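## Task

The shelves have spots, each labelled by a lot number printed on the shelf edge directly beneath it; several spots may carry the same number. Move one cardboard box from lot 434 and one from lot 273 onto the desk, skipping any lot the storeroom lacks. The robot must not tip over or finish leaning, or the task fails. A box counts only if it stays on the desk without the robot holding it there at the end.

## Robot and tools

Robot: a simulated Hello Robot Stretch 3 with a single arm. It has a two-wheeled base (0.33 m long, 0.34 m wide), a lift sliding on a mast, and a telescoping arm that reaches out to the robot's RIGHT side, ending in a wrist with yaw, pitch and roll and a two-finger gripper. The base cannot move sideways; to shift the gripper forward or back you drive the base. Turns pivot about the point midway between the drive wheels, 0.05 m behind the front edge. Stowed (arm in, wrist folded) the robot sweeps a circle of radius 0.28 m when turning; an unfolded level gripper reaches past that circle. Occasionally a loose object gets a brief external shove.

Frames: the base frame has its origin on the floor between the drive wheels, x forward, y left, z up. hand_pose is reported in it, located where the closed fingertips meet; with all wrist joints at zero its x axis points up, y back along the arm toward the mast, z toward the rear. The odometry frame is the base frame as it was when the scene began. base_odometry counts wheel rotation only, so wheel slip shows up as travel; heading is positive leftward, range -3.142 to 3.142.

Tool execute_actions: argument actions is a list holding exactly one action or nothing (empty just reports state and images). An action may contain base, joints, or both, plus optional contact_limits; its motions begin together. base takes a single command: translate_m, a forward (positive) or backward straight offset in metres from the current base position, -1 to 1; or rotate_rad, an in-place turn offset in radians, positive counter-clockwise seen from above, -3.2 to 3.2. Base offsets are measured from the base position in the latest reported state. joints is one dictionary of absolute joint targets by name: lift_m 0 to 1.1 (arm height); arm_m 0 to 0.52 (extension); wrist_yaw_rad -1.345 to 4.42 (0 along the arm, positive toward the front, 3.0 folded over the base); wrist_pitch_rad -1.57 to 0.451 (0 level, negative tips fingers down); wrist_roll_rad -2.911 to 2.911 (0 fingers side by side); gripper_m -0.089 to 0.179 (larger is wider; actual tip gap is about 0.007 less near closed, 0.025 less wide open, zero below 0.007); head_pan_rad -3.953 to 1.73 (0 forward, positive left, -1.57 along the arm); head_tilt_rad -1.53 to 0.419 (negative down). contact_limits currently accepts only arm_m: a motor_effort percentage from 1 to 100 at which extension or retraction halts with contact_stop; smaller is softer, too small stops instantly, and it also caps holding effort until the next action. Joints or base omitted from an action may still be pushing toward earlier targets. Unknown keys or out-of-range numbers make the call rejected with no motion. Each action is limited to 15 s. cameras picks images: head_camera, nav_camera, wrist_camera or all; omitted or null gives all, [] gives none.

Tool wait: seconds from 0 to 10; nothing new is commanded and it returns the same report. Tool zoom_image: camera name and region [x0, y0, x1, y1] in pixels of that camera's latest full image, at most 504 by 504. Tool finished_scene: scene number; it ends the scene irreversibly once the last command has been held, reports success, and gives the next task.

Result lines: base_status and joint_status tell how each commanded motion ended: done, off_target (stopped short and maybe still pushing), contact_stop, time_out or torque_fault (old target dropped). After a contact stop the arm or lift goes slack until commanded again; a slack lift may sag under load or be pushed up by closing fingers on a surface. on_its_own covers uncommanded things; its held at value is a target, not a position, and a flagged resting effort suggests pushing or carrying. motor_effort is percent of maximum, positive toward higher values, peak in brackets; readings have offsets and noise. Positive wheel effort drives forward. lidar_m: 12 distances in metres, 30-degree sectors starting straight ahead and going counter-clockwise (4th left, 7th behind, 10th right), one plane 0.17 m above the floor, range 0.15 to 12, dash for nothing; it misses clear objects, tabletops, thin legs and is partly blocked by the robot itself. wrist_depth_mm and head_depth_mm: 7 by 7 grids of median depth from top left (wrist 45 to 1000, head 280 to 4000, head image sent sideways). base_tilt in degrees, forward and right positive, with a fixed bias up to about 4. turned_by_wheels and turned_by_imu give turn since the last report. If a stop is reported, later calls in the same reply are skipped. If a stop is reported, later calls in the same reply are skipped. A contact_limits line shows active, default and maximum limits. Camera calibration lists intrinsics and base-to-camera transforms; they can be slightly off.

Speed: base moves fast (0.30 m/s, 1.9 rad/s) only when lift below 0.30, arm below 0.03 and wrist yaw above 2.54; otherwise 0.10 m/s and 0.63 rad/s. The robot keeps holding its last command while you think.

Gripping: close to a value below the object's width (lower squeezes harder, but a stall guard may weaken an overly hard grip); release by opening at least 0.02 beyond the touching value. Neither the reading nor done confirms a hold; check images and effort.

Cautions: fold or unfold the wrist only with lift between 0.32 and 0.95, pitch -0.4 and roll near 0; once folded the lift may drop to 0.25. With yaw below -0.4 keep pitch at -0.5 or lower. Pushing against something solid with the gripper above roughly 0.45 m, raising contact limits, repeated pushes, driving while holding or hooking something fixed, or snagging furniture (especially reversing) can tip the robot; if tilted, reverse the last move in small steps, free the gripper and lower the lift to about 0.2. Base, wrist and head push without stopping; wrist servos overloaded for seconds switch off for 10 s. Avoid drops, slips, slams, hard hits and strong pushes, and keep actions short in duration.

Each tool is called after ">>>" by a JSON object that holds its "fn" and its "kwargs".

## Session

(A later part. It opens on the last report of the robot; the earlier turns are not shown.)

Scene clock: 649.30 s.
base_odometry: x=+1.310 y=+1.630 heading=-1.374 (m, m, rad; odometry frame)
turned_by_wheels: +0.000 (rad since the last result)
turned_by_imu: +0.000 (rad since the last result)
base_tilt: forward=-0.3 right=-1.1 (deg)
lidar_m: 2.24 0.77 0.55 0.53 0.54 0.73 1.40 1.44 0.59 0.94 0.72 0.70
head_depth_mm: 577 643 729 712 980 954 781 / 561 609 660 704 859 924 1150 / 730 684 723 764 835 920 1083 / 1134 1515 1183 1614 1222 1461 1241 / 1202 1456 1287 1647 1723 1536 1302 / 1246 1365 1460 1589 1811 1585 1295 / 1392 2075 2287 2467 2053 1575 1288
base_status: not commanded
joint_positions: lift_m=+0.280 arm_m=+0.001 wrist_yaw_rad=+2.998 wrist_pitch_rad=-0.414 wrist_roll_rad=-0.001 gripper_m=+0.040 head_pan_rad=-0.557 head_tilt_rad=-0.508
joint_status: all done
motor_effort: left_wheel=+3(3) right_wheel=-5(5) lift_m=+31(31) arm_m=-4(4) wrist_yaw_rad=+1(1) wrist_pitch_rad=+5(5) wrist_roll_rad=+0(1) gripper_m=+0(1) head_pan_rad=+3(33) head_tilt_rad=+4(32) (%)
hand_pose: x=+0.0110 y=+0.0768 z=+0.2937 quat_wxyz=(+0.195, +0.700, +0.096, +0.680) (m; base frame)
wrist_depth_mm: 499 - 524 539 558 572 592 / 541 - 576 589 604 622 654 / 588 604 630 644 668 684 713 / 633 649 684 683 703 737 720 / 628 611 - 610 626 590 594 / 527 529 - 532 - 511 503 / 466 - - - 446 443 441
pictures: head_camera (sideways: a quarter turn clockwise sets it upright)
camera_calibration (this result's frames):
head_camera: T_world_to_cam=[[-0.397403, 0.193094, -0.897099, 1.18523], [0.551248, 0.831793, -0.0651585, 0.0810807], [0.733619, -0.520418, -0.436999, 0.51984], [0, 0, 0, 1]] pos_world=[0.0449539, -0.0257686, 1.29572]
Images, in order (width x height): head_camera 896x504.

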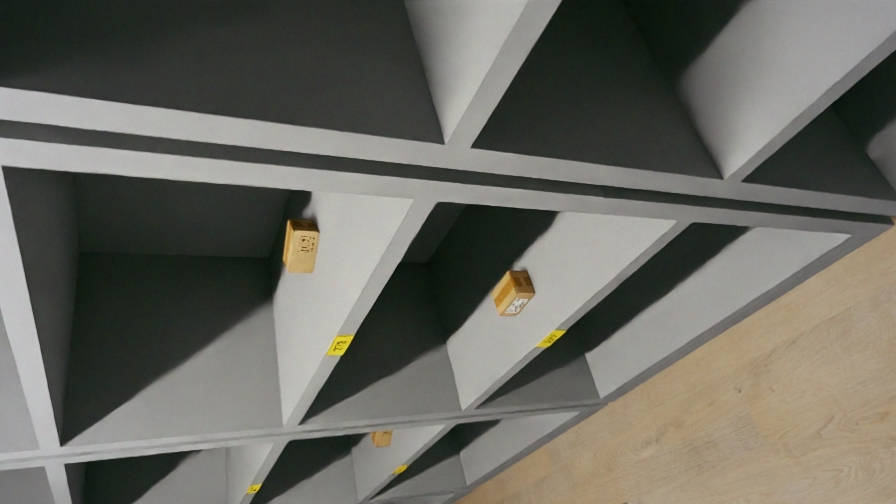

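>>> {"fn": "zoom_image", "kwargs": {"camera": "head_camera", "region": [300, 310, 400, 380]}}

>>> {"fn": "zoom_image", "kwargs": {"camera": "head_camera", "region": [500, 305, 600, 375]}}

Region (300, 310, 400, 380) of head_camera's 896x504 image, scaled by 5.040, with more detail than that image has; it fills the top 353 rows of this view, and the rest is white.

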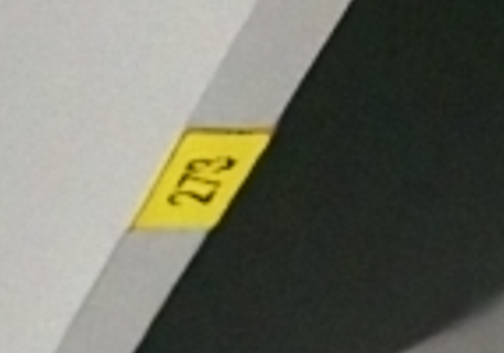

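Region (500, 305, 600, 375) of head_camera's 896x504 image, scaled by 5.040, with more detail than that image has; it fills the top 353 rows of this view, and the rest is white.

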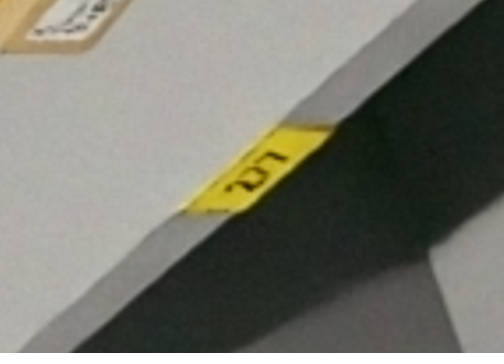

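>>> {"fn": "execute_actions", "kwargs": {"actions": [{"base": {"translate_m": 1.0}, "joints": {"head_pan_rad": -1.57, "head_tilt_rad": -0.4}}], "cameras": []}}

>>> {"fn": "execute_actions", "kwargs": {"actions": [{"base": {"translate_m": 0.15}, "joints": {"lift_m": 0.85}}], "cameras": ["head_camera"]}}

Scene clock: 688.90 s.
base_odometry: x=+1.506 y=+0.650 heading=-1.374 (m, m, rad; odometry frame)
turned_by_wheels: +0.000 (rad since the last result)
turned_by_imu: +0.001 (rad since the last result)
base_tilt: forward=-0.3 right=-1.2 (deg)
lidar_m: 2.33 0.80 0.57 0.55 0.57 0.77 2.00 0.67 0.61 0.91 0.64 0.64
head_depth_mm: 487 816 876 914 586 981 840 / 494 812 875 902 579 1018 838 / 502 810 874 895 576 1011 832 / 511 806 871 884 571 1011 831 / 520 812 863 872 567 996 780 / 531 806 863 862 564 994 823 / 544 806 859 855 559 994 825
base_status: done
joint_positions: lift_m=+0.280 arm_m=+0.001 wrist_yaw_rad=+2.998 wrist_pitch_rad=-0.414 wrist_roll_rad=-0.001 gripper_m=+0.040 head_pan_rad=-1.563 head_tilt_rad=-0.409
joint_status: all done
motor_effort: left_wheel=+3(10) right_wheel=-5(8) lift_m=+31(31) arm_m=-4(4) wrist_yaw_rad=+0(1) wrist_pitch_rad=+5(5) wrist_roll_rad=+1(0) gripper_m=+0(1) head_pan_rad=-3(32) head_tilt_rad=+4(16) (%)
hand_pose: x=+0.0110 y=+0.0768 z=+0.2937 quat_wxyz=(+0.195, +0.700, +0.096, +0.680) (m; base frame)
wrist_depth_mm: 522 - 548 571 573 598 611 / 560 - 592 613 637 646 669 / 607 628 657 679 690 718 740 / 660 681 693 704 728 736 723 / 624 611 - 608 628 599 596 / 524 524 - 531 - 511 508 / 464 - - - 448 447 439
pictures: none
No camera images: the call's "cameras" was empty. Leave "cameras" out to get every camera's image.

Scene clock: 694.90 s.
base_odometry: x=+1.535 y=+0.503 heading=-1.373 (m, m, rad; odometry frame)
turned_by_wheels: +0.000 (rad since the last result)
turned_by_imu: +0.000 (rad since the last result)
base_tilt: forward=-0.3 right=-1.2 (deg)
lidar_m: 2.22 0.80 0.58 0.55 0.57 0.77 2.01 0.71 0.76 0.91 0.54 1.26
head_depth_mm: 486 811 871 908 587 1025 842 / 494 812 871 902 579 1015 836 / 502 808 868 891 576 1009 779 / 511 804 866 884 572 1006 828 / 520 805 864 873 568 1002 827 / 532 803 859 863 563 994 820 / 544 795 839 797 561 928 822
base_status: done
joint_positions: lift_m=+0.850 arm_m=+0.001 wrist_yaw_rad=+2.998 wrist_pitch_rad=-0.414 wrist_roll_rad=-0.001 gripper_m=+0.040 head_pan_rad=-1.563 head_tilt_rad=-0.409
joint_status: all done
motor_effort: left_wheel=+3(10) right_wheel=-4(8) lift_m=+39(42) arm_m=-3(4) wrist_yaw_rad=+0(0) wrist_pitch_rad=+5(5) wrist_roll_rad=+1(1) gripper_m=+1(0) head_pan_rad=-2(3) head_tilt_rad=+5(4) (%)
hand_pose: x=+0.0109 y=+0.0768 z=+0.8634 quat_wxyz=(+0.195, +0.700, +0.096, +0.680) (m; base frame)
wrist_depth_mm: 528 - 552 565 588 600 618 / 572 - 597 622 650 657 675 / 609 631 654 670 703 727 753 / 679 701 727 748 772 813 843 / 746 790 - 832 875 927 944 / 839 879 - 985 - - - / 946 993 - - - - -
pictures: head_camera (sideways: a quarter turn clockwise sets it upright)
camera_calibration (this result's frames):
head_camera: T_world_to_cam=[[-0.0490186, 0.348169, -0.936149, 1.23406], [0.997721, -0.0264344, -0.0620741, 0.0743497], [-0.0463588, -0.937059, -0.34608, 0.406281], [0, 0, 0, 1]] pos_world=[0.00514643, -0.0469877, 1.30049]
Images, in order (width x height): head_camera 896x504.

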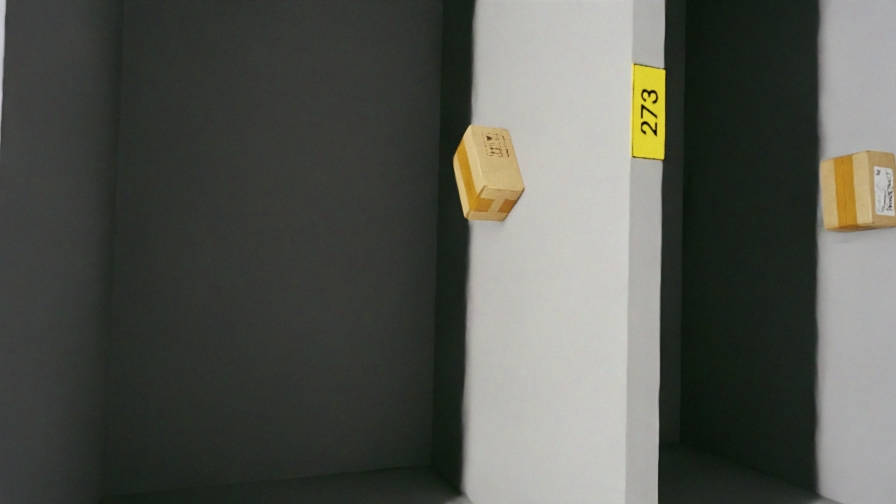

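>>> {"fn": "execute_actions", "kwargs": {"actions": [{"base": {"translate_m": -0.08}, "joints": {"wrist_yaw_rad": 0.0, "wrist_pitch_rad": -0.4}}], "cameras": []}}

>>> {"fn": "execute_actions", "kwargs": {"actions": [{"joints": {"wrist_pitch_rad": 0.0, "gripper_m": 0.17}}], "cameras": ["wrist_camera"]}}

Scene clock: 713.07 s.
base_odometry: x=+1.520 y=+0.581 heading=-1.373 (m, m, rad; odometry frame)
turned_by_wheels: +0.000 (rad since the last result)
turned_by_imu: +0.000 (rad since the last result)
base_tilt: forward=-0.3 right=-1.2 (deg)
lidar_m: 2.29 0.80 0.58 0.55 0.57 0.77 2.00 0.66 0.66 0.91 0.59 0.64
head_depth_mm: 486 814 870 911 585 1026 843 / 493 812 870 901 581 1013 836 / 503 808 870 890 577 1011 854 / 512 808 866 881 572 1009 858 / 519 806 862 871 568 1000 827 / 531 803 859 861 564 994 823 / 543 803 862 852 559 990 818
base_status: done
joint_positions: lift_m=+0.850 arm_m=+0.001 wrist_yaw_rad=+0.003 wrist_pitch_rad=-0.414 wrist_roll_rad=-0.001 gripper_m=+0.040 head_pan_rad=-1.563 head_tilt_rad=-0.409
joint_status: all done
motor_effort: left_wheel=+3(4) right_wheel=-4(8) lift_m=+39(39) arm_m=-4(3) wrist_yaw_rad=-3(3) wrist_pitch_rad=+5(5) wrist_roll_rad=+0(1) gripper_m=+0(0) head_pan_rad=-3(3) head_tilt_rad=+5(5) (%)
hand_pose: x=-0.0208 y=-0.3707 z=+0.8634 quat_wxyz=(+0.693, +0.147, -0.691, -0.145) (m; base frame)
wrist_depth_mm: 498 631 633 628 632 623 597 / 495 674 689 686 676 669 605 / 500 722 754 756 739 737 598 / 504 724 822 810 786 774 599 / 509 635 688 657 679 661 592 / 503 563 581 502 - 567 540 / 480 488 478 488 474 482 480
pictures: none
No camera images: the call's "cameras" was empty. Leave "cameras" out to get every camera's image.

Scene clock: 714.87 s.
base_odometry: x=+1.520 y=+0.581 heading=-1.373 (m, m, rad; odometry frame)
turned_by_wheels: +0.000 (rad since the last result)
turned_by_imu: +0.000 (rad since the last result)
base_tilt: forward=-0.4 right=-1.1 (deg)
lidar_m: 2.30 0.80 0.58 0.55 0.57 0.76 2.00 0.67 0.66 0.91 0.59 0.64
head_depth_mm: 486 815 872 914 585 1027 839 / 494 811 872 901 579 1058 836 / 501 809 872 892 576 1009 884 / 511 807 865 882 571 1007 885 / 519 809 862 874 569 1004 829 / 532 803 865 862 563 1015 825 / 543 801 858 850 560 991 819
base_status: not commanded
joint_positions: lift_m=+0.850 arm_m=+0.001 wrist_yaw_rad=+0.003 wrist_pitch_rad=-0.023 wrist_roll_rad=-0.001 gripper_m=+0.170 head_pan_rad=-1.563 head_tilt_rad=-0.409
joint_status: all done
motor_effort: left_wheel=+3(3) right_wheel=-4(5) lift_m=+39(40) arm_m=-4(4) wrist_yaw_rad=-3(3) wrist_pitch_rad=+9(11) wrist_roll_rad=+1(1) gripper_m=+1(84) head_pan_rad=-3(3) head_tilt_rad=+4(4) (%)
hand_pose: x=-0.0206 y=-0.4014 z=+0.9585 quat_wxyz=(+0.708, +0.010, -0.706, -0.007) (m; base frame)
wrist_depth_mm: 494 642 641 644 634 618 609 / 498 659 661 648 650 651 593 / 434 442 455 398 480 499 511 / 229 227 223 220 220 219 216 / 491 748 729 717 722 715 546 / 475 763 763 759 750 748 539 / 521 710 773 773 762 756 -
pictures: wrist_camera
camera_calibration (this result's frames):
wrist_camera: T_world_to_cam=[[-0.99885, -0.0471826, -0.00847542, -0.0247903], [-0.00228715, 0.223504, -0.9747, 1.05642], [0.0478832, -0.97356, -0.223355, -0.00955539], [0, 0, 0, 1]] pos_world=[-0.0218881, -0.246588, 1.02735]
Images, in order (width x height): wrist_camera 644x364.

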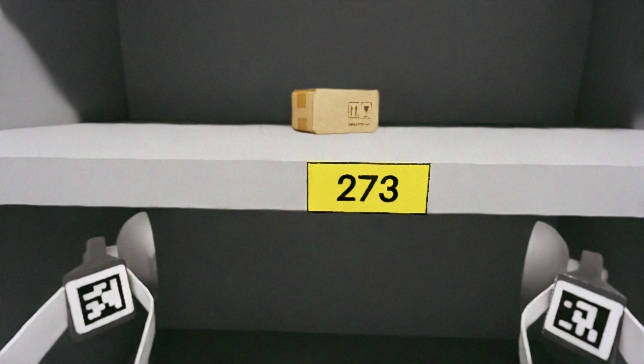

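>>> {"fn": "execute_actions", "kwargs": {"actions": [{"joints": {"lift_m": 0.93}}], "cameras": []}}

>>> {"fn": "execute_actions", "kwargs": {"actions": [{"joints": {"arm_m": 0.18}, "contact_limits": {"arm_m": 15}}], "cameras": ["wrist_camera"]}}

Scene clock: 732.87 s.
base_odometry: x=+1.520 y=+0.581 heading=-1.373 (m, m, rad; odometry frame)
turned_by_wheels: +0.000 (rad since the last result)
turned_by_imu: +0.000 (rad since the last result)
base_tilt: forward=-0.3 right=-1.2 (deg)
lidar_m: 2.29 0.80 0.57 0.55 0.57 0.77 2.00 0.67 0.66 0.91 0.59 0.64
head_depth_mm: 487 814 872 910 585 1029 - / 493 815 870 900 581 1018 840 / 502 808 867 891 575 1086 - / 511 806 871 882 573 1022 - / 520 805 866 875 570 1002 826 / 531 803 861 862 565 1000 823 / 542 801 863 853 562 994 819
base_status: not commanded
joint_positions: lift_m=+0.930 arm_m=+0.001 wrist_yaw_rad=+0.003 wrist_pitch_rad=-0.022 wrist_roll_rad=-0.001 gripper_m=+0.170 head_pan_rad=-1.563 head_tilt_rad=-0.409
joint_status: all done
motor_effort: left_wheel=+3(3) right_wheel=-4(4) lift_m=+40(41) arm_m=-4(4) wrist_yaw_rad=-3(3) wrist_pitch_rad=+8(9) wrist_roll_rad=+1(0) gripper_m=+1(1) head_pan_rad=-3(3) head_tilt_rad=+4(4) (%)
hand_pose: x=-0.0207 y=-0.4015 z=+1.0389 quat_wxyz=(+0.708, +0.009, -0.706, -0.007) (m; base frame)
wrist_depth_mm: 498 644 640 644 631 624 600 / 495 667 666 653 651 652 594 / 501 685 695 688 681 672 597 / 463 528 528 423 544 545 541 / 317 341 318 320 321 324 327 / 249 244 243 241 237 238 246 / 521 734 806 795 779 759 -
pictures: none
No camera images: the call's "cameras" was empty. Leave "cameras" out to get every camera's image.

Scene clock: 735.43 s.
base_odometry: x=+1.520 y=+0.581 heading=-1.373 (m, m, rad; odometry frame)
turned_by_wheels: +0.000 (rad since the last result)
turned_by_imu: +0.000 (rad since the last result)
base_tilt: forward=-0.4 right=-1.2 (deg)
lidar_m: 2.30 0.80 0.58 0.55 0.57 0.77 2.00 0.67 0.66 0.91 0.59 0.64
head_depth_mm: 486 814 871 912 - - 841 / 494 812 868 908 - - 836 / 502 808 870 897 - - 832 / 510 805 867 885 - 1003 776 / 520 804 865 872 554 1001 826 / 531 803 863 865 563 996 823 / 543 804 861 852 561 993 820
base_status: not commanded
joint_positions: lift_m=+0.930 arm_m=+0.180 wrist_yaw_rad=+0.002 wrist_pitch_rad=-0.022 wrist_roll_rad=-0.001 gripper_m=+0.170 head_pan_rad=-1.563 head_tilt_rad=-0.409
joint_status: all done
motor_effort: left_wheel=+3(3) right_wheel=-3(5) lift_m=+40(39) arm_m=+4(5) wrist_yaw_rad=-2(4) wrist_pitch_rad=+8(8) wrist_roll_rad=+0(1) gripper_m=+1(0) head_pan_rad=-3(3) head_tilt_rad=+4(5) (%)
contact_limits: arm_m 15 (drawing in: default 32, maximum 52; extending or still: default 44, maximum 72)
hand_pose: x=-0.0209 y=-0.5804 z=+1.0389 quat_wxyz=(+0.708, +0.009, -0.706, -0.007) (m; base frame)
wrist_depth_mm: 473 473 467 464 461 450 454 / 489 493 483 478 478 467 467 / 499 505 498 495 490 483 480 / 468 516 510 301 499 493 496 / 310 339 316 242 294 319 325 / 238 225 225 226 227 228 245 / - 171 176 177 177 178 -
pictures: wrist_camera
camera_calibration (this result's frames):
wrist_camera: T_world_to_cam=[[-0.998904, -0.0460443, -0.00840361, -0.0322618], [-0.00202631, 0.22192, -0.975063, 1.17425], [0.046761, -0.973977, -0.22177, -0.167716], [0, 0, 0, 1]] pos_world=[-0.0220045, -0.425427, 1.1075]
Images, in order (width x height): wrist_camera 644x364.

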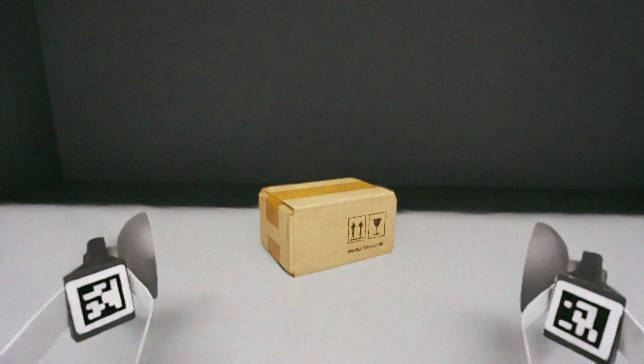

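>>> {"fn": "execute_actions", "kwargs": {"actions": [{"base": {"translate_m": 0.01}, "joints": {"lift_m": 0.924}}], "cameras": []}}

>>> {"fn": "execute_actions", "kwargs": {"actions": [{"joints": {"arm_m": 0.3}, "contact_limits": {"arm_m": 15}}], "cameras": ["wrist_camera"]}}

Scene clock: 759.83 s.
base_odometry: x=+1.522 y=+0.571 heading=-1.373 (m, m, rad; odometry frame)
turned_by_wheels: +0.000 (rad since the last result)
turned_by_imu: +0.000 (rad since the last result)
base_tilt: forward=-0.3 right=-1.2 (deg)
lidar_m: 2.29 0.80 0.58 0.55 0.57 0.77 2.01 0.66 0.67 0.91 0.59 0.64
head_depth_mm: 486 815 874 909 688 - 840 / 493 809 871 905 - - 835 / 502 810 870 893 - - 833 / 511 807 866 882 602 1004 775 / 520 807 865 875 554 999 826 / 532 802 865 865 563 997 822 / 544 805 857 853 559 991 818
base_status: done
joint_positions: lift_m=+0.924 arm_m=+0.180 wrist_yaw_rad=+0.002 wrist_pitch_rad=-0.022 wrist_roll_rad=-0.001 gripper_m=+0.170 head_pan_rad=-1.563 head_tilt_rad=-0.409
joint_status: all done
motor_effort: left_wheel=+3(7) right_wheel=-4(7) lift_m=+31(37) arm_m=+4(4) wrist_yaw_rad=-2(1) wrist_pitch_rad=+8(8) wrist_roll_rad=+1(1) gripper_m=+0(0) head_pan_rad=-3(3) head_tilt_rad=+4(4) (%)
hand_pose: x=-0.0209 y=-0.5804 z=+1.0332 quat_wxyz=(+0.708, +0.009, -0.706, -0.007) (m; base frame)
wrist_depth_mm: 471 475 471 466 461 456 453 / 482 485 483 475 477 472 467 / 489 511 499 492 495 487 480 / 452 491 495 270 498 493 490 / 296 324 299 240 269 305 312 / 226 214 215 216 216 217 232 / - 163 167 167 167 169 -
pictures: none
No camera images: the call's "cameras" was empty. Leave "cameras" out to get every camera's image.

Scene clock: 761.97 s.
base_odometry: x=+1.522 y=+0.571 heading=-1.373 (m, m, rad; odometry frame)
turned_by_wheels: +0.000 (rad since the last result)
turned_by_imu: +0.000 (rad since the last result)
base_tilt: forward=-0.2 right=-1.2 (deg)
lidar_m: 2.28 0.80 0.58 0.55 0.57 0.76 2.01 0.67 0.66 0.91 0.58 0.64
head_depth_mm: 487 813 871 909 - 990 816 / 493 810 871 911 527 1018 839 / 503 809 869 915 - 1014 830 / 511 809 867 903 543 998 778 / 522 806 864 889 567 1001 825 / 533 805 864 863 564 999 819 / 544 802 860 849 560 995 819
base_status: not commanded
joint_positions: lift_m=+0.924 arm_m=+0.300 wrist_yaw_rad=+0.002 wrist_pitch_rad=-0.021 wrist_roll_rad=-0.001 gripper_m=+0.170 head_pan_rad=-1.563 head_tilt_rad=-0.409
joint_status: all done
motor_effort: left_wheel=+3(3) right_wheel=-5(4) lift_m=+30(30) arm_m=+5(4) wrist_yaw_rad=-2(1) wrist_pitch_rad=+8(8) wrist_roll_rad=+1(1) gripper_m=+0(1) head_pan_rad=-2(3) head_tilt_rad=+4(5) (%)
contact_limits: arm_m 15 (drawing in: default 32, maximum 52; extending or still: default 44, maximum 72)
hand_pose: x=-0.0209 y=-0.7004 z=+1.0334 quat_wxyz=(+0.708, +0.008, -0.706, -0.007) (m; base frame)
wrist_depth_mm: 361 355 354 349 346 344 340 / 370 367 361 360 358 356 349 / 382 379 375 371 367 366 360 / 395 391 389 385 380 379 373 / 298 323 298 163 178 304 306 / 224 214 137 119 133 217 233 / - 162 148 116 140 169 -
pictures: wrist_camera
camera_calibration (this result's frames):
wrist_camera: T_world_to_cam=[[-0.998905, -0.0460255, -0.00836836, -0.0378634], [-0.00201964, 0.221151, -0.975238, 1.19519], [0.0467365, -0.974153, -0.221001, -0.286735], [0, 0, 0, 1]] pos_world=[-0.0220071, -0.545383, 1.10191]
Images, in order (width x height): wrist_camera 644x364.

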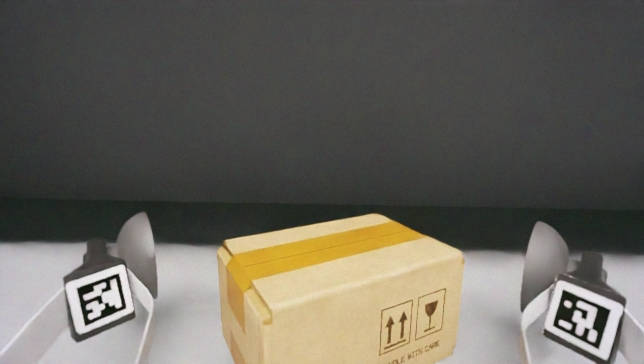

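>>> {"fn": "execute_actions", "kwargs": {"actions": [{"joints": {"gripper_m": 0.04}}], "cameras": ["wrist_camera"]}}

Scene clock: 770.13 s.
base_odometry: x=+1.522 y=+0.571 heading=-1.373 (m, m, rad; odometry frame)
turned_by_wheels: +0.000 (rad since the last result)
turned_by_imu: +0.000 (rad since the last result)
base_tilt: forward=-0.4 right=-1.2 (deg)
lidar_m: 2.28 0.80 0.58 0.55 0.57 0.77 2.01 0.67 0.66 0.91 0.58 0.64
head_depth_mm: 488 811 868 914 - 987 815 / 495 810 872 909 527 1017 837 / 503 808 869 912 - 1005 835 / 512 809 864 907 542 1004 775 / 521 809 863 875 568 1005 827 / 531 804 863 862 562 995 823 / 543 799 860 853 559 998 822
base_status: not commanded
joint_positions: lift_m=+0.924 arm_m=+0.300 wrist_yaw_rad=+0.001 wrist_pitch_rad=-0.020 wrist_roll_rad=-0.001 gripper_m=+0.041 head_pan_rad=-1.563 head_tilt_rad=-0.409
joint_status: all done
motor_effort: left_wheel=+3(3) right_wheel=-4(4) lift_m=+31(31) arm_m=+4(4) wrist_yaw_rad=-1(1) wrist_pitch_rad=+7(8) wrist_roll_rad=+1(0) gripper_m=-28(100) head_pan_rad=-3(2) head_tilt_rad=+4(5) (%)
hand_pose: x=-0.0211 y=-0.7004 z=+1.0338 quat_wxyz=(+0.708, +0.008, -0.706, -0.007) (m; base frame)
wrist_depth_mm: 357 354 352 348 345 341 338 / 371 366 362 361 358 353 347 / 384 380 371 369 369 366 362 / 395 390 386 385 380 376 372 / 297 300 301 164 179 335 307 / 214 226 126 118 133 - 217 / 174 160 131 115 135 162 170
pictures: wrist_camera
camera_calibration (this result's frames):
wrist_camera: T_world_to_cam=[[-0.998932, -0.0454501, -0.00830008, -0.0376819], [-0.00188738, 0.219642, -0.975579, 1.19489], [0.0461632, -0.974521, -0.219493, -0.288542], [0, 0, 0, 1]] pos_world=[-0.0220665, -0.545351, 1.10206]
Images, in order (width x height): wrist_camera 644x364.

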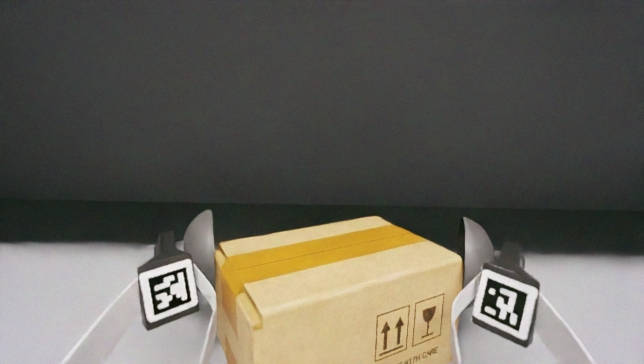

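>>> {"fn": "execute_actions", "kwargs": {"actions": [{"joints": {"lift_m": 0.945}}], "cameras": []}}

>>> {"fn": "execute_actions", "kwargs": {"actions": [{"joints": {"arm_m": 0.0}}], "cameras": ["wrist_camera"]}}

Scene clock: 776.33 s.
base_odometry: x=+1.522 y=+0.571 heading=-1.373 (m, m, rad; odometry frame)
turned_by_wheels: +0.000 (rad since the last result)
turned_by_imu: +0.000 (rad since the last result)
base_tilt: forward=-0.3 right=-1.2 (deg)
lidar_m: 2.28 0.80 0.58 0.55 0.57 0.77 2.01 0.66 0.66 0.91 0.59 0.63
head_depth_mm: 487 810 874 910 - 1021 839 / 494 812 868 909 525 1014 836 / 503 808 870 - 522 1009 831 / 513 808 867 901 543 1003 777 / 521 805 865 867 566 1000 827 / 532 802 864 868 563 992 824 / 543 803 864 853 560 995 818
base_status: not commanded
joint_positions: lift_m=+0.945 arm_m=+0.300 wrist_yaw_rad=+0.001 wrist_pitch_rad=-0.024 wrist_roll_rad=-0.001 gripper_m=+0.066 head_pan_rad=-1.563 head_tilt_rad=-0.409
joint_status: all done
on_its_own: gripper_m is held at +0.065, not at your +0.040, by its stall guard, which is not easing now
motor_effort: left_wheel=+3(3) right_wheel=-5(4) lift_m=+41(42) arm_m=+4(4) wrist_yaw_rad=-3(1) wrist_pitch_rad=+9(10) wrist_roll_rad=+1(1) gripper_m=-19(19) head_pan_rad=-2(3) head_tilt_rad=+4(4) (%)
hand_pose: x=-0.0211 y=-0.7003 z=+1.0532 quat_wxyz=(+0.708, +0.009, -0.706, -0.008) (m; base frame)
wrist_depth_mm: 358 356 349 347 345 339 339 / 370 365 362 360 357 356 349 / 382 380 374 369 368 367 362 / 398 393 390 383 380 376 373 / 349 350 352 164 179 383 358 / 250 266 128 119 133 - 257 / 199 188 134 116 138 190 200
pictures: none
No camera images: the call's "cameras" was empty. Leave "cameras" out to get every camera's image.

Scene clock: 779.77 s.
base_odometry: x=+1.522 y=+0.571 heading=-1.373 (m, m, rad; odometry frame)
turned_by_wheels: +0.000 (rad since the last result)
turned_by_imu: +0.000 (rad since the last result)
base_tilt: forward=-0.3 right=-1.2 (deg)
lidar_m: 2.28 0.80 0.58 0.55 0.57 0.77 2.01 0.67 0.66 0.91 0.59 0.64
head_depth_mm: 485 810 876 912 585 1044 - / 493 811 872 902 608 1020 891 / 501 810 870 895 576 - - / 509 809 865 883 573 - - / 520 802 867 874 596 1006 825 / 531 803 862 860 564 1000 827 / 543 801 860 854 560 992 819
base_status: not commanded
joint_positions: lift_m=+0.945 arm_m=+0.001 wrist_yaw_rad=+0.001 wrist_pitch_rad=-0.025 wrist_roll_rad=-0.001 gripper_m=+0.066 head_pan_rad=-1.563 head_tilt_rad=-0.409
joint_status: all done
on_its_own: gripper_m is held at +0.065, not at your +0.040, by its stall guard, which is not easing now
motor_effort: left_wheel=+3(2) right_wheel=-4(5) lift_m=+41(41) arm_m=-4(4) wrist_yaw_rad=-2(2) wrist_pitch_rad=+10(10) wrist_roll_rad=+1(1) gripper_m=-19(19) head_pan_rad=-2(2) head_tilt_rad=+5(4) (%)
hand_pose: x=-0.0211 y=-0.4014 z=+1.0530 quat_wxyz=(+0.708, +0.010, -0.706, -0.009) (m; base frame)
wrist_depth_mm: 487 646 652 634 631 624 610 / 490 655 664 665 650 642 614 / 492 680 683 686 679 673 608 / 481 578 583 592 598 599 549 / 349 353 354 165 179 392 364 / 252 268 128 119 133 - 258 / 441 723 134 116 138 781 239
pictures: wrist_camera
camera_calibration (this result's frames):
wrist_camera: T_world_to_cam=[[-0.998932, -0.045406, -0.00855242, -0.0236457], [-0.00189502, 0.225206, -0.974309, 1.14882], [0.0461656, -0.973253, -0.225051, 0.0134814], [0, 0, 0, 1]] pos_world=[-0.0220658, -0.246674, 1.12214]
Images, in order (width x height): wrist_camera 644x364.

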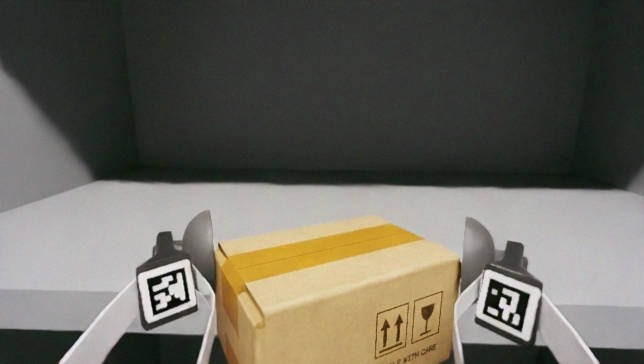

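>>> {"fn": "execute_actions", "kwargs": {"actions": [{"joints": {"wrist_pitch_rad": -0.4, "lift_m": 0.9}}], "cameras": []}}

>>> {"fn": "execute_actions", "kwargs": {"actions": [{"joints": {"wrist_yaw_rad": 2.6, "lift_m": 0.55, "head_pan_rad": -3.1, "head_tilt_rad": -0.3}}], "cameras": ["head_camera"]}}

Scene clock: 797.23 s.
base_odometry: x=+1.522 y=+0.571 heading=-1.373 (m, m, rad; odometry frame)
turned_by_wheels: +0.000 (rad since the last result)
turned_by_imu: +0.000 (rad since the last result)
base_tilt: forward=-0.2 right=-1.2 (deg)
lidar_m: 2.28 0.80 0.57 0.55 0.57 0.77 2.00 0.66 0.66 0.91 0.58 0.64
head_depth_mm: 486 807 873 915 587 1025 871 / 492 814 870 902 582 1015 853 / 500 812 867 893 576 1012 - / 510 808 866 879 572 1011 448 / 520 809 865 873 567 1007 780 / 530 804 860 865 564 996 824 / 541 804 861 857 560 989 821
base_status: not commanded
joint_positions: lift_m=+0.900 arm_m=+0.001 wrist_yaw_rad=+0.001 wrist_pitch_rad=-0.420 wrist_roll_rad=-0.001 gripper_m=+0.066 head_pan_rad=-1.563 head_tilt_rad=-0.409
joint_status: all done
on_its_own: gripper_m is held at +0.065, not at your +0.040, by its stall guard, which is not easing now
motor_effort: left_wheel=+3(2) right_wheel=-4(4) lift_m=+32(35) arm_m=-4(4) wrist_yaw_rad=-1(3) wrist_pitch_rad=+8(9) wrist_roll_rad=+1(1) gripper_m=-19(20) head_pan_rad=-3(3) head_tilt_rad=+4(4) (%)
hand_pose: x=-0.0212 y=-0.3699 z=+0.9123 quat_wxyz=(+0.692, +0.148, -0.691, -0.147) (m; base frame)
wrist_depth_mm: 213 210 205 202 199 198 196 / 219 217 215 212 208 208 206 / 486 697 763 752 753 745 607 / 488 714 831 827 819 805 618 / 494 671 734 164 179 752 607 / 488 623 128 119 134 - 580 / 481 533 135 116 138 518 532
pictures: none
No camera images: the call's "cameras" was empty. Leave "cameras" out to get every camera's image.

Scene clock: 801.23 s.
base_odometry: x=+1.522 y=+0.571 heading=-1.373 (m, m, rad; odometry frame)
turned_by_wheels: +0.000 (rad since the last result)
turned_by_imu: +0.000 (rad since the last result)
base_tilt: forward=-0.3 right=-1.0 (deg)
lidar_m: 2.29 0.80 0.58 0.55 0.57 0.77 2.00 0.67 0.66 0.91 0.59 0.64
head_depth_mm: 1774 1723 1682 1651 1611 1580 1463 / 2182 2268 2373 2502 2451 1985 1551 / 2177 2307 2390 2555 2700 2018 1547 / 2175 2311 2424 2599 2687 1983 1535 / 2209 2314 2413 2590 2654 1997 1538 / 2222 2308 2460 2569 2650 1990 1520 / 1261 1329 1376 1459 1523 1635 1477
base_status: not commanded
joint_positions: lift_m=+0.550 arm_m=+0.001 wrist_yaw_rad=+2.597 wrist_pitch_rad=-0.421 wrist_roll_rad=-0.001 gripper_m=+0.066 head_pan_rad=-3.093 head_tilt_rad=-0.310
joint_status: all done
on_its_own: gripper_m is held at +0.065, not at your +0.040, by its stall guard, which is not easing now
motor_effort: left_wheel=+3(3) right_wheel=-4(4) lift_m=+32(31) arm_m=-3(4) wrist_yaw_rad=+2(2) wrist_pitch_rad=+8(8) wrist_roll_rad=+1(1) gripper_m=-19(19) head_pan_rad=-2(34) head_tilt_rad=+6(19) (%)
hand_pose: x=+0.0948 y=+0.0458 z=+0.5621 quat_wxyz=(+0.329, +0.705, -0.043, +0.627) (m; base frame)
wrist_depth_mm: 471 519 585 657 765 936 - / 502 554 629 718 857 - - / 528 591 691 796 985 - - / 569 641 735 880 - - - / 612 689 792 164 179 - 973 / 682 725 128 119 134 - 838 / - 717 135 116 138 718 723
pictures: head_camera (sideways: a quarter turn clockwise sets it upright)
camera_calibration (this result's frames):
head_camera: T_world_to_cam=[[0.252028, 0.0586333, -0.965942, 1.27114], [0.00843414, -0.998258, -0.0583943, 0.0756016], [-0.967683, 0.00657013, -0.252084, 0.289567], [0, 0, 0, 1]] pos_world=[-0.0407906, -0.000963496, 1.30525]
Images, in order (width x height): head_camera 896x504.

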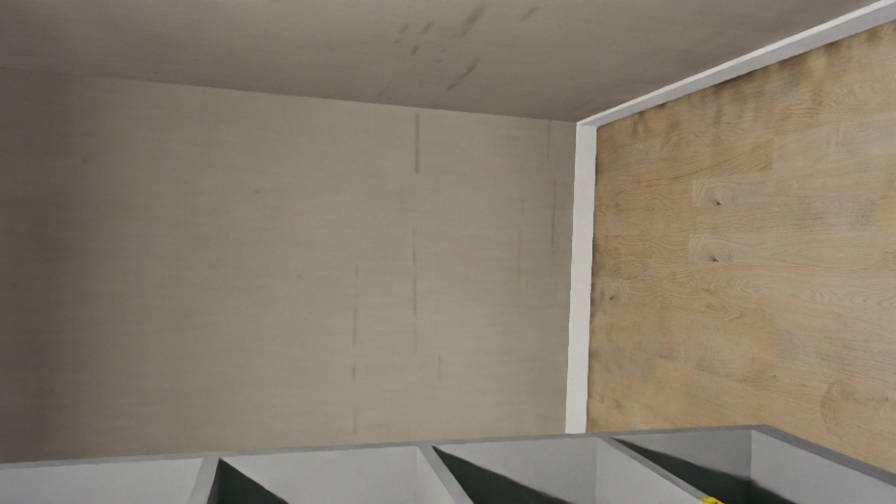

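>>> {"fn": "execute_actions", "kwargs": {"actions": [{"base": {"translate_m": -1.0}, "joints": {"lift_m": 0.28}}], "cameras": []}}

>>> {"fn": "execute_actions", "kwargs": {"actions": [{"base": {"translate_m": -0.45}}], "cameras": []}}

Scene clock: 819.57 s.
base_odometry: x=+1.325 y=+1.552 heading=-1.373 (m, m, rad; odometry frame)
turned_by_wheels: +0.000 (rad since the last result)
turned_by_imu: -0.001 (rad since the last result)
base_tilt: forward=-0.4 right=-1.1 (deg)
lidar_m: 2.25 0.77 0.55 0.53 0.55 0.74 1.48 1.53 0.64 0.94 0.64 0.68
head_depth_mm: 1286 1357 1410 1480 1539 1515 1445 / 1278 1354 1420 1517 1583 1693 1548 / 1290 1358 1435 1509 1593 1705 1537 / 1289 1359 1432 1504 1588 1709 1537 / 1308 1358 1432 1509 1605 1704 1543 / 1294 1351 1437 1513 1601 1726 1527 / 1296 1366 1436 1518 1590 1721 1522
base_status: done
joint_positions: lift_m=+0.280 arm_m=+0.001 wrist_yaw_rad=+2.597 wrist_pitch_rad=-0.421 wrist_roll_rad=-0.001 gripper_m=+0.066 head_pan_rad=-3.093 head_tilt_rad=-0.309
joint_status: all done
on_its_own: gripper_m is held at +0.065, not at your +0.040, by its stall guard, which is not easing now
motor_effort: left_wheel=+2(6) right_wheel=-4(10) lift_m=+31(32) arm_m=-4(3) wrist_yaw_rad=+1(2) wrist_pitch_rad=+8(8) wrist_roll_rad=+1(1) gripper_m=-19(19) head_pan_rad=-3(3) head_tilt_rad=+4(5) (%)
hand_pose: x=+0.0947 y=+0.0458 z=+0.2921 quat_wxyz=(+0.329, +0.705, -0.043, +0.627) (m; base frame)
wrist_depth_mm: 453 495 564 637 738 890 - / 480 539 607 692 825 970 - / 516 567 658 752 863 904 904 / 545 610 682 725 728 720 721 / 578 605 603 164 179 617 585 / 530 527 127 119 133 - 500 / - - 114 116 137 429 443
pictures: none
No camera images: the call's "cameras" was empty. Leave "cameras" out to get every camera's image.

Scene clock: 822.80 s.
base_odometry: x=+1.236 y=+1.993 heading=-1.373 (m, m, rad; odometry frame)
turned_by_wheels: +0.000 (rad since the last result)
turned_by_imu: +0.000 (rad since the last result)
base_tilt: forward=-0.3 right=-1.2 (deg)
lidar_m: 1.88 0.76 0.54 0.52 0.54 0.72 1.03 1.06 1.43 0.49 0.97 1.00
head_depth_mm: 886 929 977 1028 1094 1165 1236 / 884 927 980 1037 1094 1161 1239 / 883 930 980 1029 1088 1158 1238 / 887 929 985 1034 1099 1164 1246 / 888 934 981 1040 1101 1175 1245 / 890 935 988 1044 1101 1178 1252 / 894 936 990 1039 1109 1178 1248
base_status: done
joint_positions: lift_m=+0.280 arm_m=+0.001 wrist_yaw_rad=+2.598 wrist_pitch_rad=-0.421 wrist_roll_rad=-0.001 gripper_m=+0.066 head_pan_rad=-3.093 head_tilt_rad=-0.309
joint_status: not commanded
on_its_own: gripper_m is held at +0.065, not at your +0.040, by its stall guard, which is not easing now
motor_effort: left_wheel=+3(7) right_wheel=-5(11) lift_m=+31(32) arm_m=-3(4) wrist_yaw_rad=+2(1) wrist_pitch_rad=+8(8) wrist_roll_rad=+1(1) gripper_m=-19(19) head_pan_rad=-3(3) head_tilt_rad=+4(4) (%)
hand_pose: x=+0.0947 y=+0.0458 z=+0.2921 quat_wxyz=(+0.329, +0.705, -0.043, +0.627) (m; base frame)
wrist_depth_mm: 446 491 551 626 728 874 - / 469 527 596 673 814 990 - / 500 559 647 734 858 904 910 / 544 595 685 726 720 723 718 / 568 612 601 163 179 614 594 / 530 544 127 119 133 - 509 / - - 114 116 138 431 439
pictures: none
No camera images: the call's "cameras" was empty. Leave "cameras" out to get every camera's image.

>>> {"fn": "execute_actions", "kwargs": {"actions": [{"base": {"translate_m": -0.48}}], "cameras": []}}

Scene clock: 831.43 s.
base_odometry: x=+1.142 y=+2.463 heading=-1.372 (m, m, rad; odometry frame)
turned_by_wheels: +0.000 (rad since the last result)
turned_by_imu: +0.000 (rad since the last result)
base_tilt: forward=-0.3 right=-1.1 (deg)
lidar_m: 2.16 0.74 0.53 0.51 0.53 0.58 0.55 0.57 0.77 1.99 0.69 0.70
head_depth_mm: 459 481 507 535 566 602 640 / 459 481 506 535 566 603 641 / 460 482 508 537 568 603 644 / 460 484 509 538 569 606 645 / 461 484 511 537 571 608 648 / 462 485 512 539 573 607 649 / 462 486 512 540 571 608 651
base_status: done
joint_positions: lift_m=+0.280 arm_m=+0.001 wrist_yaw_rad=+2.598 wrist_pitch_rad=-0.421 wrist_roll_rad=-0.001 gripper_m=+0.066 head_pan_rad=-3.093 head_tilt_rad=-0.309
joint_status: not commanded
on_its_own: gripper_m is held at +0.065, not at your +0.040, by its stall guard, which is not easing now
motor_effort: left_wheel=+3(6) right_wheel=-5(11) lift_m=+32(32) arm_m=-3(4) wrist_yaw_rad=+1(2) wrist_pitch_rad=+8(8) wrist_roll_rad=+1(1) gripper_m=-19(20) head_pan_rad=-2(3) head_tilt_rad=+5(5) (%)
hand_pose: x=+0.0947 y=+0.0458 z=+0.2921 quat_wxyz=(+0.329, +0.705, -0.043, +0.627) (m; base frame)
wrist_depth_mm: 438 485 540 614 726 866 - / 464 510 579 673 812 958 - / 498 549 641 728 838 912 908 / 528 587 674 735 714 716 710 / 561 597 609 164 179 615 590 / 522 534 127 119 133 - 503 / - - 113 116 138 436 435
pictures: none
No camera images: the call's "cameras" was empty. Leave "cameras" out to get every camera's image.

>>> {"fn": "execute_actions", "kwargs": {"actions": [{"base": {"rotate_rad": -1.6}, "joints": {"head_pan_rad": 0.0, "head_tilt_rad": -0.3}}], "cameras": []}}

>>> {"fn": "execute_actions", "kwargs": {"actions": [{"base": {"translate_m": 1.0}}], "cameras": []}}

Scene clock: 851.27 s.
base_odometry: x=+1.142 y=+2.463 heading=-2.972 (m, m, rad; odometry frame)
turned_by_wheels: -1.600 (rad since the last result)
turned_by_imu: -1.578 (rad since the last result)
base_tilt: forward=-0.3 right=-1.2 (deg)
lidar_m: 1.86 0.69 0.69 2.34 0.76 0.54 0.51 0.52 0.58 0.55 0.57 0.76
head_depth_mm: 1392 1368 1357 1347 1349 1340 1326 / 1883 1937 1885 1875 1854 1800 1539 / 2878 3002 3118 3119 2686 2005 1542 / 2901 3061 3228 3383 2890 2012 1549 / 2896 3030 3194 3335 2849 1988 1533 / 2872 3029 3151 3351 2824 1982 1527 / 2823 3025 3115 3241 2808 1963 1513
base_status: done
joint_positions: lift_m=+0.280 arm_m=+0.001 wrist_yaw_rad=+2.598 wrist_pitch_rad=-0.421 wrist_roll_rad=-0.001 gripper_m=+0.066 head_pan_rad=-0.007 head_tilt_rad=-0.309
joint_status: all done
on_its_own: gripper_m is held at +0.065, not at your +0.040, by its stall guard, which is not easing now
motor_effort: left_wheel=+3(10) right_wheel=-4(10) lift_m=+32(32) arm_m=-3(3) wrist_yaw_rad=+2(3) wrist_pitch_rad=+8(8) wrist_roll_rad=+0(1) gripper_m=-19(19) head_pan_rad=+3(34) head_tilt_rad=+5(5) (%)
hand_pose: x=+0.0947 y=+0.0458 z=+0.2921 quat_wxyz=(+0.329, +0.705, -0.043, +0.627) (m; base frame)
wrist_depth_mm: - - - - 698 809 - / - - - - 767 919 - / 965 924 929 920 831 915 904 / 743 748 741 734 732 716 711 / 616 603 603 164 179 610 595 / 525 535 127 118 134 - 502 / - - 113 116 138 430 437
pictures: none
No camera images: the call's "cameras" was empty. Leave "cameras" out to get every camera's image.

Scene clock: 856.33 s.
base_odometry: x=+0.156 y=+2.295 heading=-2.972 (m, m, rad; odometry frame)
turned_by_wheels: +0.000 (rad since the last result)
turned_by_imu: +0.001 (rad since the last result)
base_tilt: forward=-0.3 right=-1.4 (deg)
lidar_m: 1.74 1.98 2.58 0.51 0.52 0.69 1.50 0.76 0.54 0.51 0.53 0.70
head_depth_mm: 1273 1267 1259 1245 1203 1235 1236 / 1828 1776 1741 1738 1735 1722 1497 / 1996 2096 2198 2318 2427 2008 1528 / 1962 2085 2197 2321 2416 2006 1543 / 1964 2062 2182 2307 2417 1987 1538 / 1959 2067 2163 2279 2407 1982 1523 / 1951 2057 2163 2272 2380 1957 1518
base_status: done
joint_positions: lift_m=+0.280 arm_m=+0.001 wrist_yaw_rad=+2.598 wrist_pitch_rad=-0.421 wrist_roll_rad=-0.001 gripper_m=+0.066 head_pan_rad=-0.007 head_tilt_rad=-0.309
joint_status: not commanded
on_its_own: gripper_m is held at +0.065, not at your +0.040, by its stall guard, which is not easing now
motor_effort: left_wheel=+3(11) right_wheel=-6(9) lift_m=+31(32) arm_m=-4(4) wrist_yaw_rad=+2(0) wrist_pitch_rad=+8(8) wrist_roll_rad=+1(1) gripper_m=-19(19) head_pan_rad=+3(3) head_tilt_rad=+4(4) (%)
hand_pose: x=+0.0947 y=+0.0458 z=+0.2921 quat_wxyz=(+0.329, +0.705, -0.043, +0.627) (m; base frame)
wrist_depth_mm: 564 - - - - - - / 468 - - - - - - / 488 935 942 932 925 900 897 / 532 702 743 735 736 726 710 / 566 606 603 164 179 615 593 / 528 533 127 119 133 - 502 / - - 113 116 138 432 443
pictures: none
No camera images: the call's "cameras" was empty. Leave "cameras" out to get every camera's image.

>>> {"fn": "execute_actions", "kwargs": {"actions": [{"base": {"translate_m": 0.95}, "joints": {"head_pan_rad": 0.8, "head_tilt_rad": -0.4}}], "cameras": ["nav_camera"]}}

Scene clock: 867.90 s.
base_odometry: x=-0.780 y=+2.134 heading=-2.972 (m, m, rad; odometry frame)
turned_by_wheels: +0.000 (rad since the last result)
turned_by_imu: +0.001 (rad since the last result)
base_tilt: forward=-0.5 right=-1.1 (deg)
lidar_m: 1.31 1.35 1.23 3.81 1.45 1.12 2.20 0.70 0.50 0.48 0.49 0.65
head_depth_mm: 1195 1246 1303 1366 1448 1536 1442 / 1290 1345 1416 1497 1602 1665 1430 / 1396 1469 1565 1609 1772 1775 1418 / 1529 1625 1739 1711 1911 1752 1420 / 1703 1800 1932 1692 1375 1653 1415 / 1895 2038 2202 1662 1208 1772 1366 / 2122 2311 2506 1640 1767 1767 1415
base_status: done
joint_positions: lift_m=+0.280 arm_m=+0.001 wrist_yaw_rad=+2.598 wrist_pitch_rad=-0.421 wrist_roll_rad=-0.001 gripper_m=+0.066 head_pan_rad=+0.793 head_tilt_rad=-0.396
joint_status: all done
on_its_own: gripper_m is held at +0.065, not at your +0.040, by its stall guard, which is not easing now
motor_effort: left_wheel=+3(10) right_wheel=-5(9) lift_m=+32(31) arm_m=-3(3) wrist_yaw_rad=+1(1) wrist_pitch_rad=+8(8) wrist_roll_rad=+0(1) gripper_m=-20(20) head_pan_rad=+3(33) head_tilt_rad=-3(15) (%)
hand_pose: x=+0.0947 y=+0.0458 z=+0.2921 quat_wxyz=(+0.329, +0.705, -0.043, +0.627) (m; base frame)
wrist_depth_mm: - - - - - - - / - - - - - - - / 955 921 940 930 923 896 914 / 745 742 732 718 716 713 708 / 605 609 604 164 179 613 587 / 526 532 127 119 133 - 500 / - - 114 116 138 430 442
pictures: nav_camera (sideways: a quarter turn counterclockwise sets it upright)
camera_calibration (this result's frames):
nav_camera: T_world_to_cam=[[0.241141, 0.269106, 0.932434, -1.17193], [0.723242, -0.690487, 0.0122375, 0.0298322], [0.647126, 0.671424, -0.361133, 0.419298], [0, 0, 0, 1]] pos_world=[-0.0103134, 0.0544461, 1.24381]
Images, in order (width x height): nav_camera 672x504.

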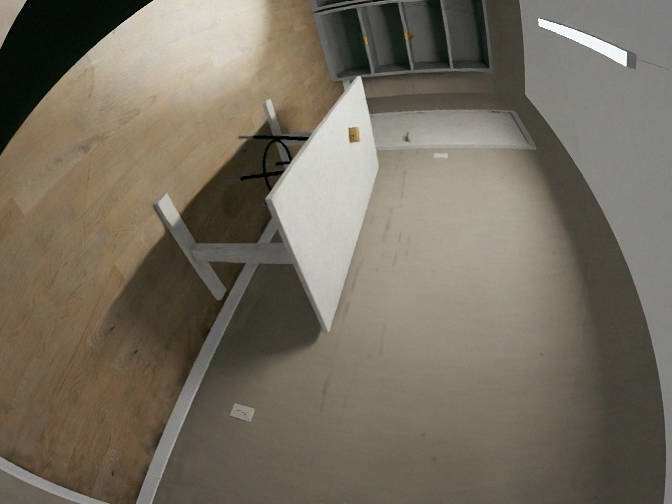

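>>> {"fn": "execute_actions", "kwargs": {"actions": [{"base": {"rotate_rad": 1.6}, "joints": {"head_pan_rad": -0.6, "head_tilt_rad": -0.5}}], "cameras": []}}

>>> {"fn": "execute_actions", "kwargs": {"actions": [{"base": {"translate_m": 1.0}}], "cameras": ["nav_camera"]}}

Scene clock: 880.73 s.
base_odometry: x=-0.780 y=+2.134 heading=-1.372 (m, m, rad; odometry frame)
turned_by_wheels: +1.600 (rad since the last result)
turned_by_imu: +1.577 (rad since the last result)
base_tilt: forward=-0.5 right=-1.2 (deg)
lidar_m: 3.81 1.43 1.13 2.02 0.69 0.50 0.48 0.49 0.66 1.31 1.36 1.23
head_depth_mm: 1361 1433 1503 1551 1686 1648 1338 / 1512 1595 1697 1554 1887 1639 1331 / 1687 1814 1899 1369 1572 1598 1326 / 1951 2073 2107 1343 2022 1580 1326 / 2248 2458 2307 1403 1997 1602 1319 / 2660 2941 2269 1960 2074 1595 1305 / 3353 3772 3672 2943 2072 1582 1315
base_status: done
joint_positions: lift_m=+0.280 arm_m=+0.001 wrist_yaw_rad=+2.598 wrist_pitch_rad=-0.421 wrist_roll_rad=-0.001 gripper_m=+0.066 head_pan_rad=-0.593 head_tilt_rad=-0.494
joint_status: all done
on_its_own: gripper_m is held at +0.065, not at your +0.040, by its stall guard, which is not easing now
motor_effort: left_wheel=-4(9) right_wheel=+4(10) lift_m=+31(32) arm_m=-4(3) wrist_yaw_rad=+2(2) wrist_pitch_rad=+8(8) wrist_roll_rad=+1(1) gripper_m=-19(19) head_pan_rad=-3(33) head_tilt_rad=-4(15) (%)
hand_pose: x=+0.0947 y=+0.0458 z=+0.2921 quat_wxyz=(+0.329, +0.705, -0.043, +0.627) (m; base frame)
wrist_depth_mm: - - - - - - - / - - - - - - - / 956 932 935 915 915 916 882 / 748 744 730 738 728 721 710 / 613 611 608 164 179 608 586 / 531 535 127 119 133 - 503 / - - 114 116 138 428 438
pictures: none
No camera images: the call's "cameras" was empty. Leave "cameras" out to get every camera's image.

Scene clock: 885.80 s.
base_odometry: x=-0.583 y=+1.154 heading=-1.372 (m, m, rad; odometry frame)
turned_by_wheels: +0.000 (rad since the last result)
turned_by_imu: +0.001 (rad since the last result)
base_tilt: forward=-0.4 right=-1.2 (deg)
lidar_m: 2.82 1.45 1.04 1.00 1.03 1.54 1.47 1.51 1.34 0.82 0.87 0.95
head_depth_mm: 1341 1407 1478 1372 958 734 1308 / 1486 1583 1671 1359 951 806 1271 / 1674 1781 1887 1355 943 1528 1335 / 1860 2010 2164 1341 1074 1627 1315 / 2183 2372 2591 1332 2019 1609 1318 / 2629 2961 3263 2846 2092 1602 1307 / 2839 3008 3122 2901 2064 1604 1303
base_status: done
joint_positions: lift_m=+0.280 arm_m=+0.001 wrist_yaw_rad=+2.598 wrist_pitch_rad=-0.421 wrist_roll_rad=-0.001 gripper_m=+0.066 head_pan_rad=-0.593 head_tilt_rad=-0.495
joint_status: not commanded
on_its_own: gripper_m is held at +0.065, not at your +0.040, by its stall guard, which is not easing now
motor_effort: left_wheel=-3(9) right_wheel=+4(10) lift_m=+31(32) arm_m=-4(3) wrist_yaw_rad=+1(1) wrist_pitch_rad=+8(8) wrist_roll_rad=+1(1) gripper_m=-19(19) head_pan_rad=-3(3) head_tilt_rad=-3(4) (%)
hand_pose: x=+0.0947 y=+0.0458 z=+0.2921 quat_wxyz=(+0.329, +0.705, -0.043, +0.627) (m; base frame)
wrist_depth_mm: 829 903 - - - - - / 864 985 - - - - - / 895 939 934 937 924 903 907 / 752 737 731 733 729 709 711 / 617 613 600 164 179 618 590 / 528 531 127 119 134 - 502 / - - 114 116 138 432 436
pictures: nav_camera (sideways: a quarter turn counterclockwise sets it upright)
camera_calibration (this result's frames):
nav_camera: T_world_to_cam=[[0.383891, -0.238139, 0.892142, -1.12023], [-0.544843, -0.838471, 0.0106348, 0.0396556], [0.745502, -0.49016, -0.45163, 0.536463], [0, 0, 0, 1]] pos_world=[0.0517191, 0.0294315, 1.24127]
Images, in order (width x height): nav_camera 672x504.

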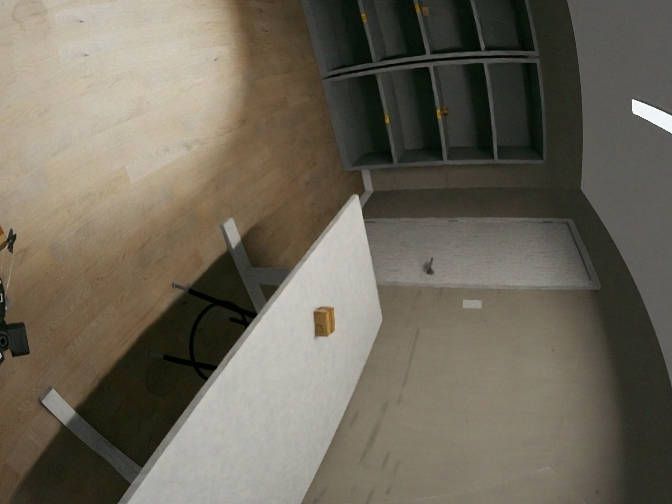

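>>> {"fn": "execute_actions", "kwargs": {"actions": [{"base": {"translate_m": 0.45}, "joints": {"lift_m": 0.8, "head_pan_rad": -1.57, "head_tilt_rad": -0.8}}], "cameras": []}}

>>> {"fn": "execute_actions", "kwargs": {"actions": [{"joints": {"wrist_yaw_rad": 0.0}}], "cameras": []}}

>>> {"fn": "execute_actions", "kwargs": {"actions": [{"joints": {"wrist_pitch_rad": 0.0, "arm_m": 0.3}}], "cameras": ["head_camera"]}}

Scene clock: 900.77 s.
base_odometry: x=-0.494 y=+0.713 heading=-1.372 (m, m, rad; odometry frame)
turned_by_wheels: +0.000 (rad since the last result)
turned_by_imu: +0.000 (rad since the last result)
base_tilt: forward=-0.3 right=-1.1 (deg)
lidar_m: 2.38 1.46 1.05 1.01 1.04 2.00 1.92 1.86 0.95 0.74 0.67 1.75
head_depth_mm: 1087 1235 1112 852 1318 1362 - / 1080 1232 1109 852 1468 1387 - / 1082 1233 1100 845 1453 1377 - / 1085 1228 1086 840 1307 1408 - / 1087 1229 1076 830 1179 1381 1117 / 1083 1231 1066 828 1100 1282 1139 / 1088 1230 1056 808 1225 1300 1124
base_status: done
joint_positions: lift_m=+0.800 arm_m=+0.001 wrist_yaw_rad=+2.598 wrist_pitch_rad=-0.422 wrist_roll_rad=-0.001 gripper_m=+0.066 head_pan_rad=-1.563 head_tilt_rad=-0.790
joint_status: all done
on_its_own: gripper_m is held at +0.065, not at your +0.040, by its stall guard, which is not easing now
motor_effort: left_wheel=-3(11) right_wheel=+4(9) lift_m=+40(41) arm_m=-4(3) wrist_yaw_rad=+2(2) wrist_pitch_rad=+8(8) wrist_roll_rad=+1(1) gripper_m=-19(19) head_pan_rad=-2(35) head_tilt_rad=-6(32) (%)
hand_pose: x=+0.0946 y=+0.0457 z=+0.8116 quat_wxyz=(+0.329, +0.705, -0.043, +0.627) (m; base frame)
wrist_depth_mm: 840 909 - - - - - / 879 988 - - - - - / 927 - - - - - - / - - - - - - - / - - - 164 179 - - / - - 128 119 134 - - / - 997 135 116 138 990 -
pictures: none
No camera images: the call's "cameras" was empty. Leave "cameras" out to get every camera's image.

Scene clock: 903.07 s.
base_odometry: x=-0.494 y=+0.713 heading=-1.372 (m, m, rad; odometry frame)
turned_by_wheels: +0.000 (rad since the last result)
turned_by_imu: +0.000 (rad since the last result)
base_tilt: forward=-0.3 right=-1.2 (deg)
lidar_m: 2.37 1.47 1.06 1.01 1.04 2.00 1.92 1.86 0.95 0.74 0.67 1.75
head_depth_mm: 1089 1236 1116 856 1318 1356 - / 1083 1237 1099 851 1460 1390 - / 1085 1236 1085 843 729 1394 - / 1087 1236 1081 842 708 - - / 1084 1228 1071 830 739 1310 1144 / 1081 1228 1063 827 1096 1283 1136 / 1082 1236 1051 804 1223 1297 1133
base_status: not commanded
joint_positions: lift_m=+0.800 arm_m=+0.001 wrist_yaw_rad=+0.003 wrist_pitch_rad=-0.422 wrist_roll_rad=-0.001 gripper_m=+0.066 head_pan_rad=-1.563 head_tilt_rad=-0.790
joint_status: all done
on_its_own: gripper_m is held at +0.065, not at your +0.040, by its stall guard, which is not easing now
motor_effort: left_wheel=-3(3) right_wheel=+3(3) lift_m=+41(40) arm_m=-4(4) wrist_yaw_rad=-3(4) wrist_pitch_rad=+8(8) wrist_roll_rad=+0(1) gripper_m=-19(19) head_pan_rad=-3(2) head_tilt_rad=-6(6) (%)
hand_pose: x=-0.0208 y=-0.3697 z=+0.8116 quat_wxyz=(+0.692, +0.149, -0.691, -0.147) (m; base frame)
wrist_depth_mm: 984 983 963 979 977 942 966 / 657 662 649 652 634 622 613 / 468 466 475 469 468 462 463 / 382 374 373 372 370 367 366 / 337 331 317 164 179 313 311 / - - 128 119 133 - - / - - 135 116 138 967 1000
pictures: none
No camera images: the call's "cameras" was empty. Leave "cameras" out to get every camera's image.

Scene clock: 906.50 s.
base_odometry: x=-0.494 y=+0.713 heading=-1.372 (m, m, rad; odometry frame)
turned_by_wheels: +0.000 (rad since the last result)
turned_by_imu: +0.000 (rad since the last result)
base_tilt: forward=-0.3 right=-1.2 (deg)
lidar_m: 2.37 1.46 1.06 1.01 1.04 2.00 1.92 1.87 0.95 0.74 0.67 1.74
head_depth_mm: 1085 1226 1112 873 748 - - / 1081 1240 1146 - 1484 1307 1158 / 1084 1229 1181 - 1454 1330 1153 / 1086 1231 1146 812 1302 1317 1147 / 1085 1230 1073 834 1204 1314 1140 / 1079 1229 1060 828 1094 1286 1134 / 1083 1232 1046 804 1215 1296 1128
base_status: not commanded
joint_positions: lift_m=+0.800 arm_m=+0.300 wrist_yaw_rad=+0.002 wrist_pitch_rad=-0.031 wrist_roll_rad=-0.001 gripper_m=+0.066 head_pan_rad=-1.563 head_tilt_rad=-0.790
joint_status: all done
on_its_own: gripper_m is held at +0.065, not at your +0.040, by its stall guard, which is not easing now
motor_effort: left_wheel=-4(3) right_wheel=+4(3) lift_m=+41(41) arm_m=+4(6) wrist_yaw_rad=-2(2) wrist_pitch_rad=+12(14) wrist_roll_rad=+1(1) gripper_m=-20(19) head_pan_rad=-3(2) head_tilt_rad=-6(5) (%)
hand_pose: x=-0.0210 y=-0.7001 z=+0.9064 quat_wxyz=(+0.708, +0.012, -0.706, -0.011) (m; base frame)
wrist_depth_mm: 730 724 706 710 711 694 683 / 748 747 736 733 709 716 705 / 794 778 764 742 770 739 737 / 809 806 807 778 776 773 759 / 676 683 676 165 180 769 709 / 492 522 127 119 133 - 504 / 383 370 134 116 138 371 390
pictures: head_camera (sideways: a quarter turn clockwise sets it upright)
camera_calibration (this result's frames):
head_camera: T_world_to_cam=[[-0.0514321, 0.67161, -0.739118, 0.977143], [0.99752, -0.00105345, -0.0703704, 0.0851187], [-0.0480401, -0.740904, -0.66989, 0.827601], [0, 0, 0, 1]] pos_world=[0.00510692, -0.042996, 1.28262]
Images, in order (width x height): head_camera 896x504.

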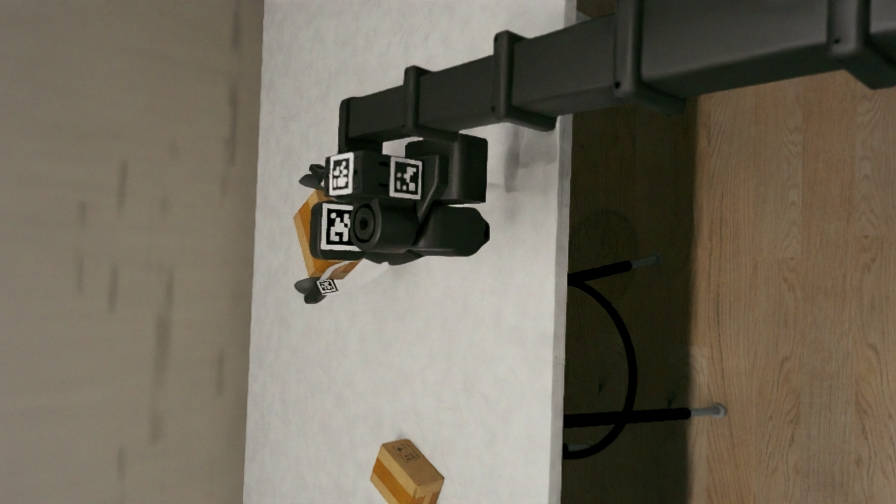

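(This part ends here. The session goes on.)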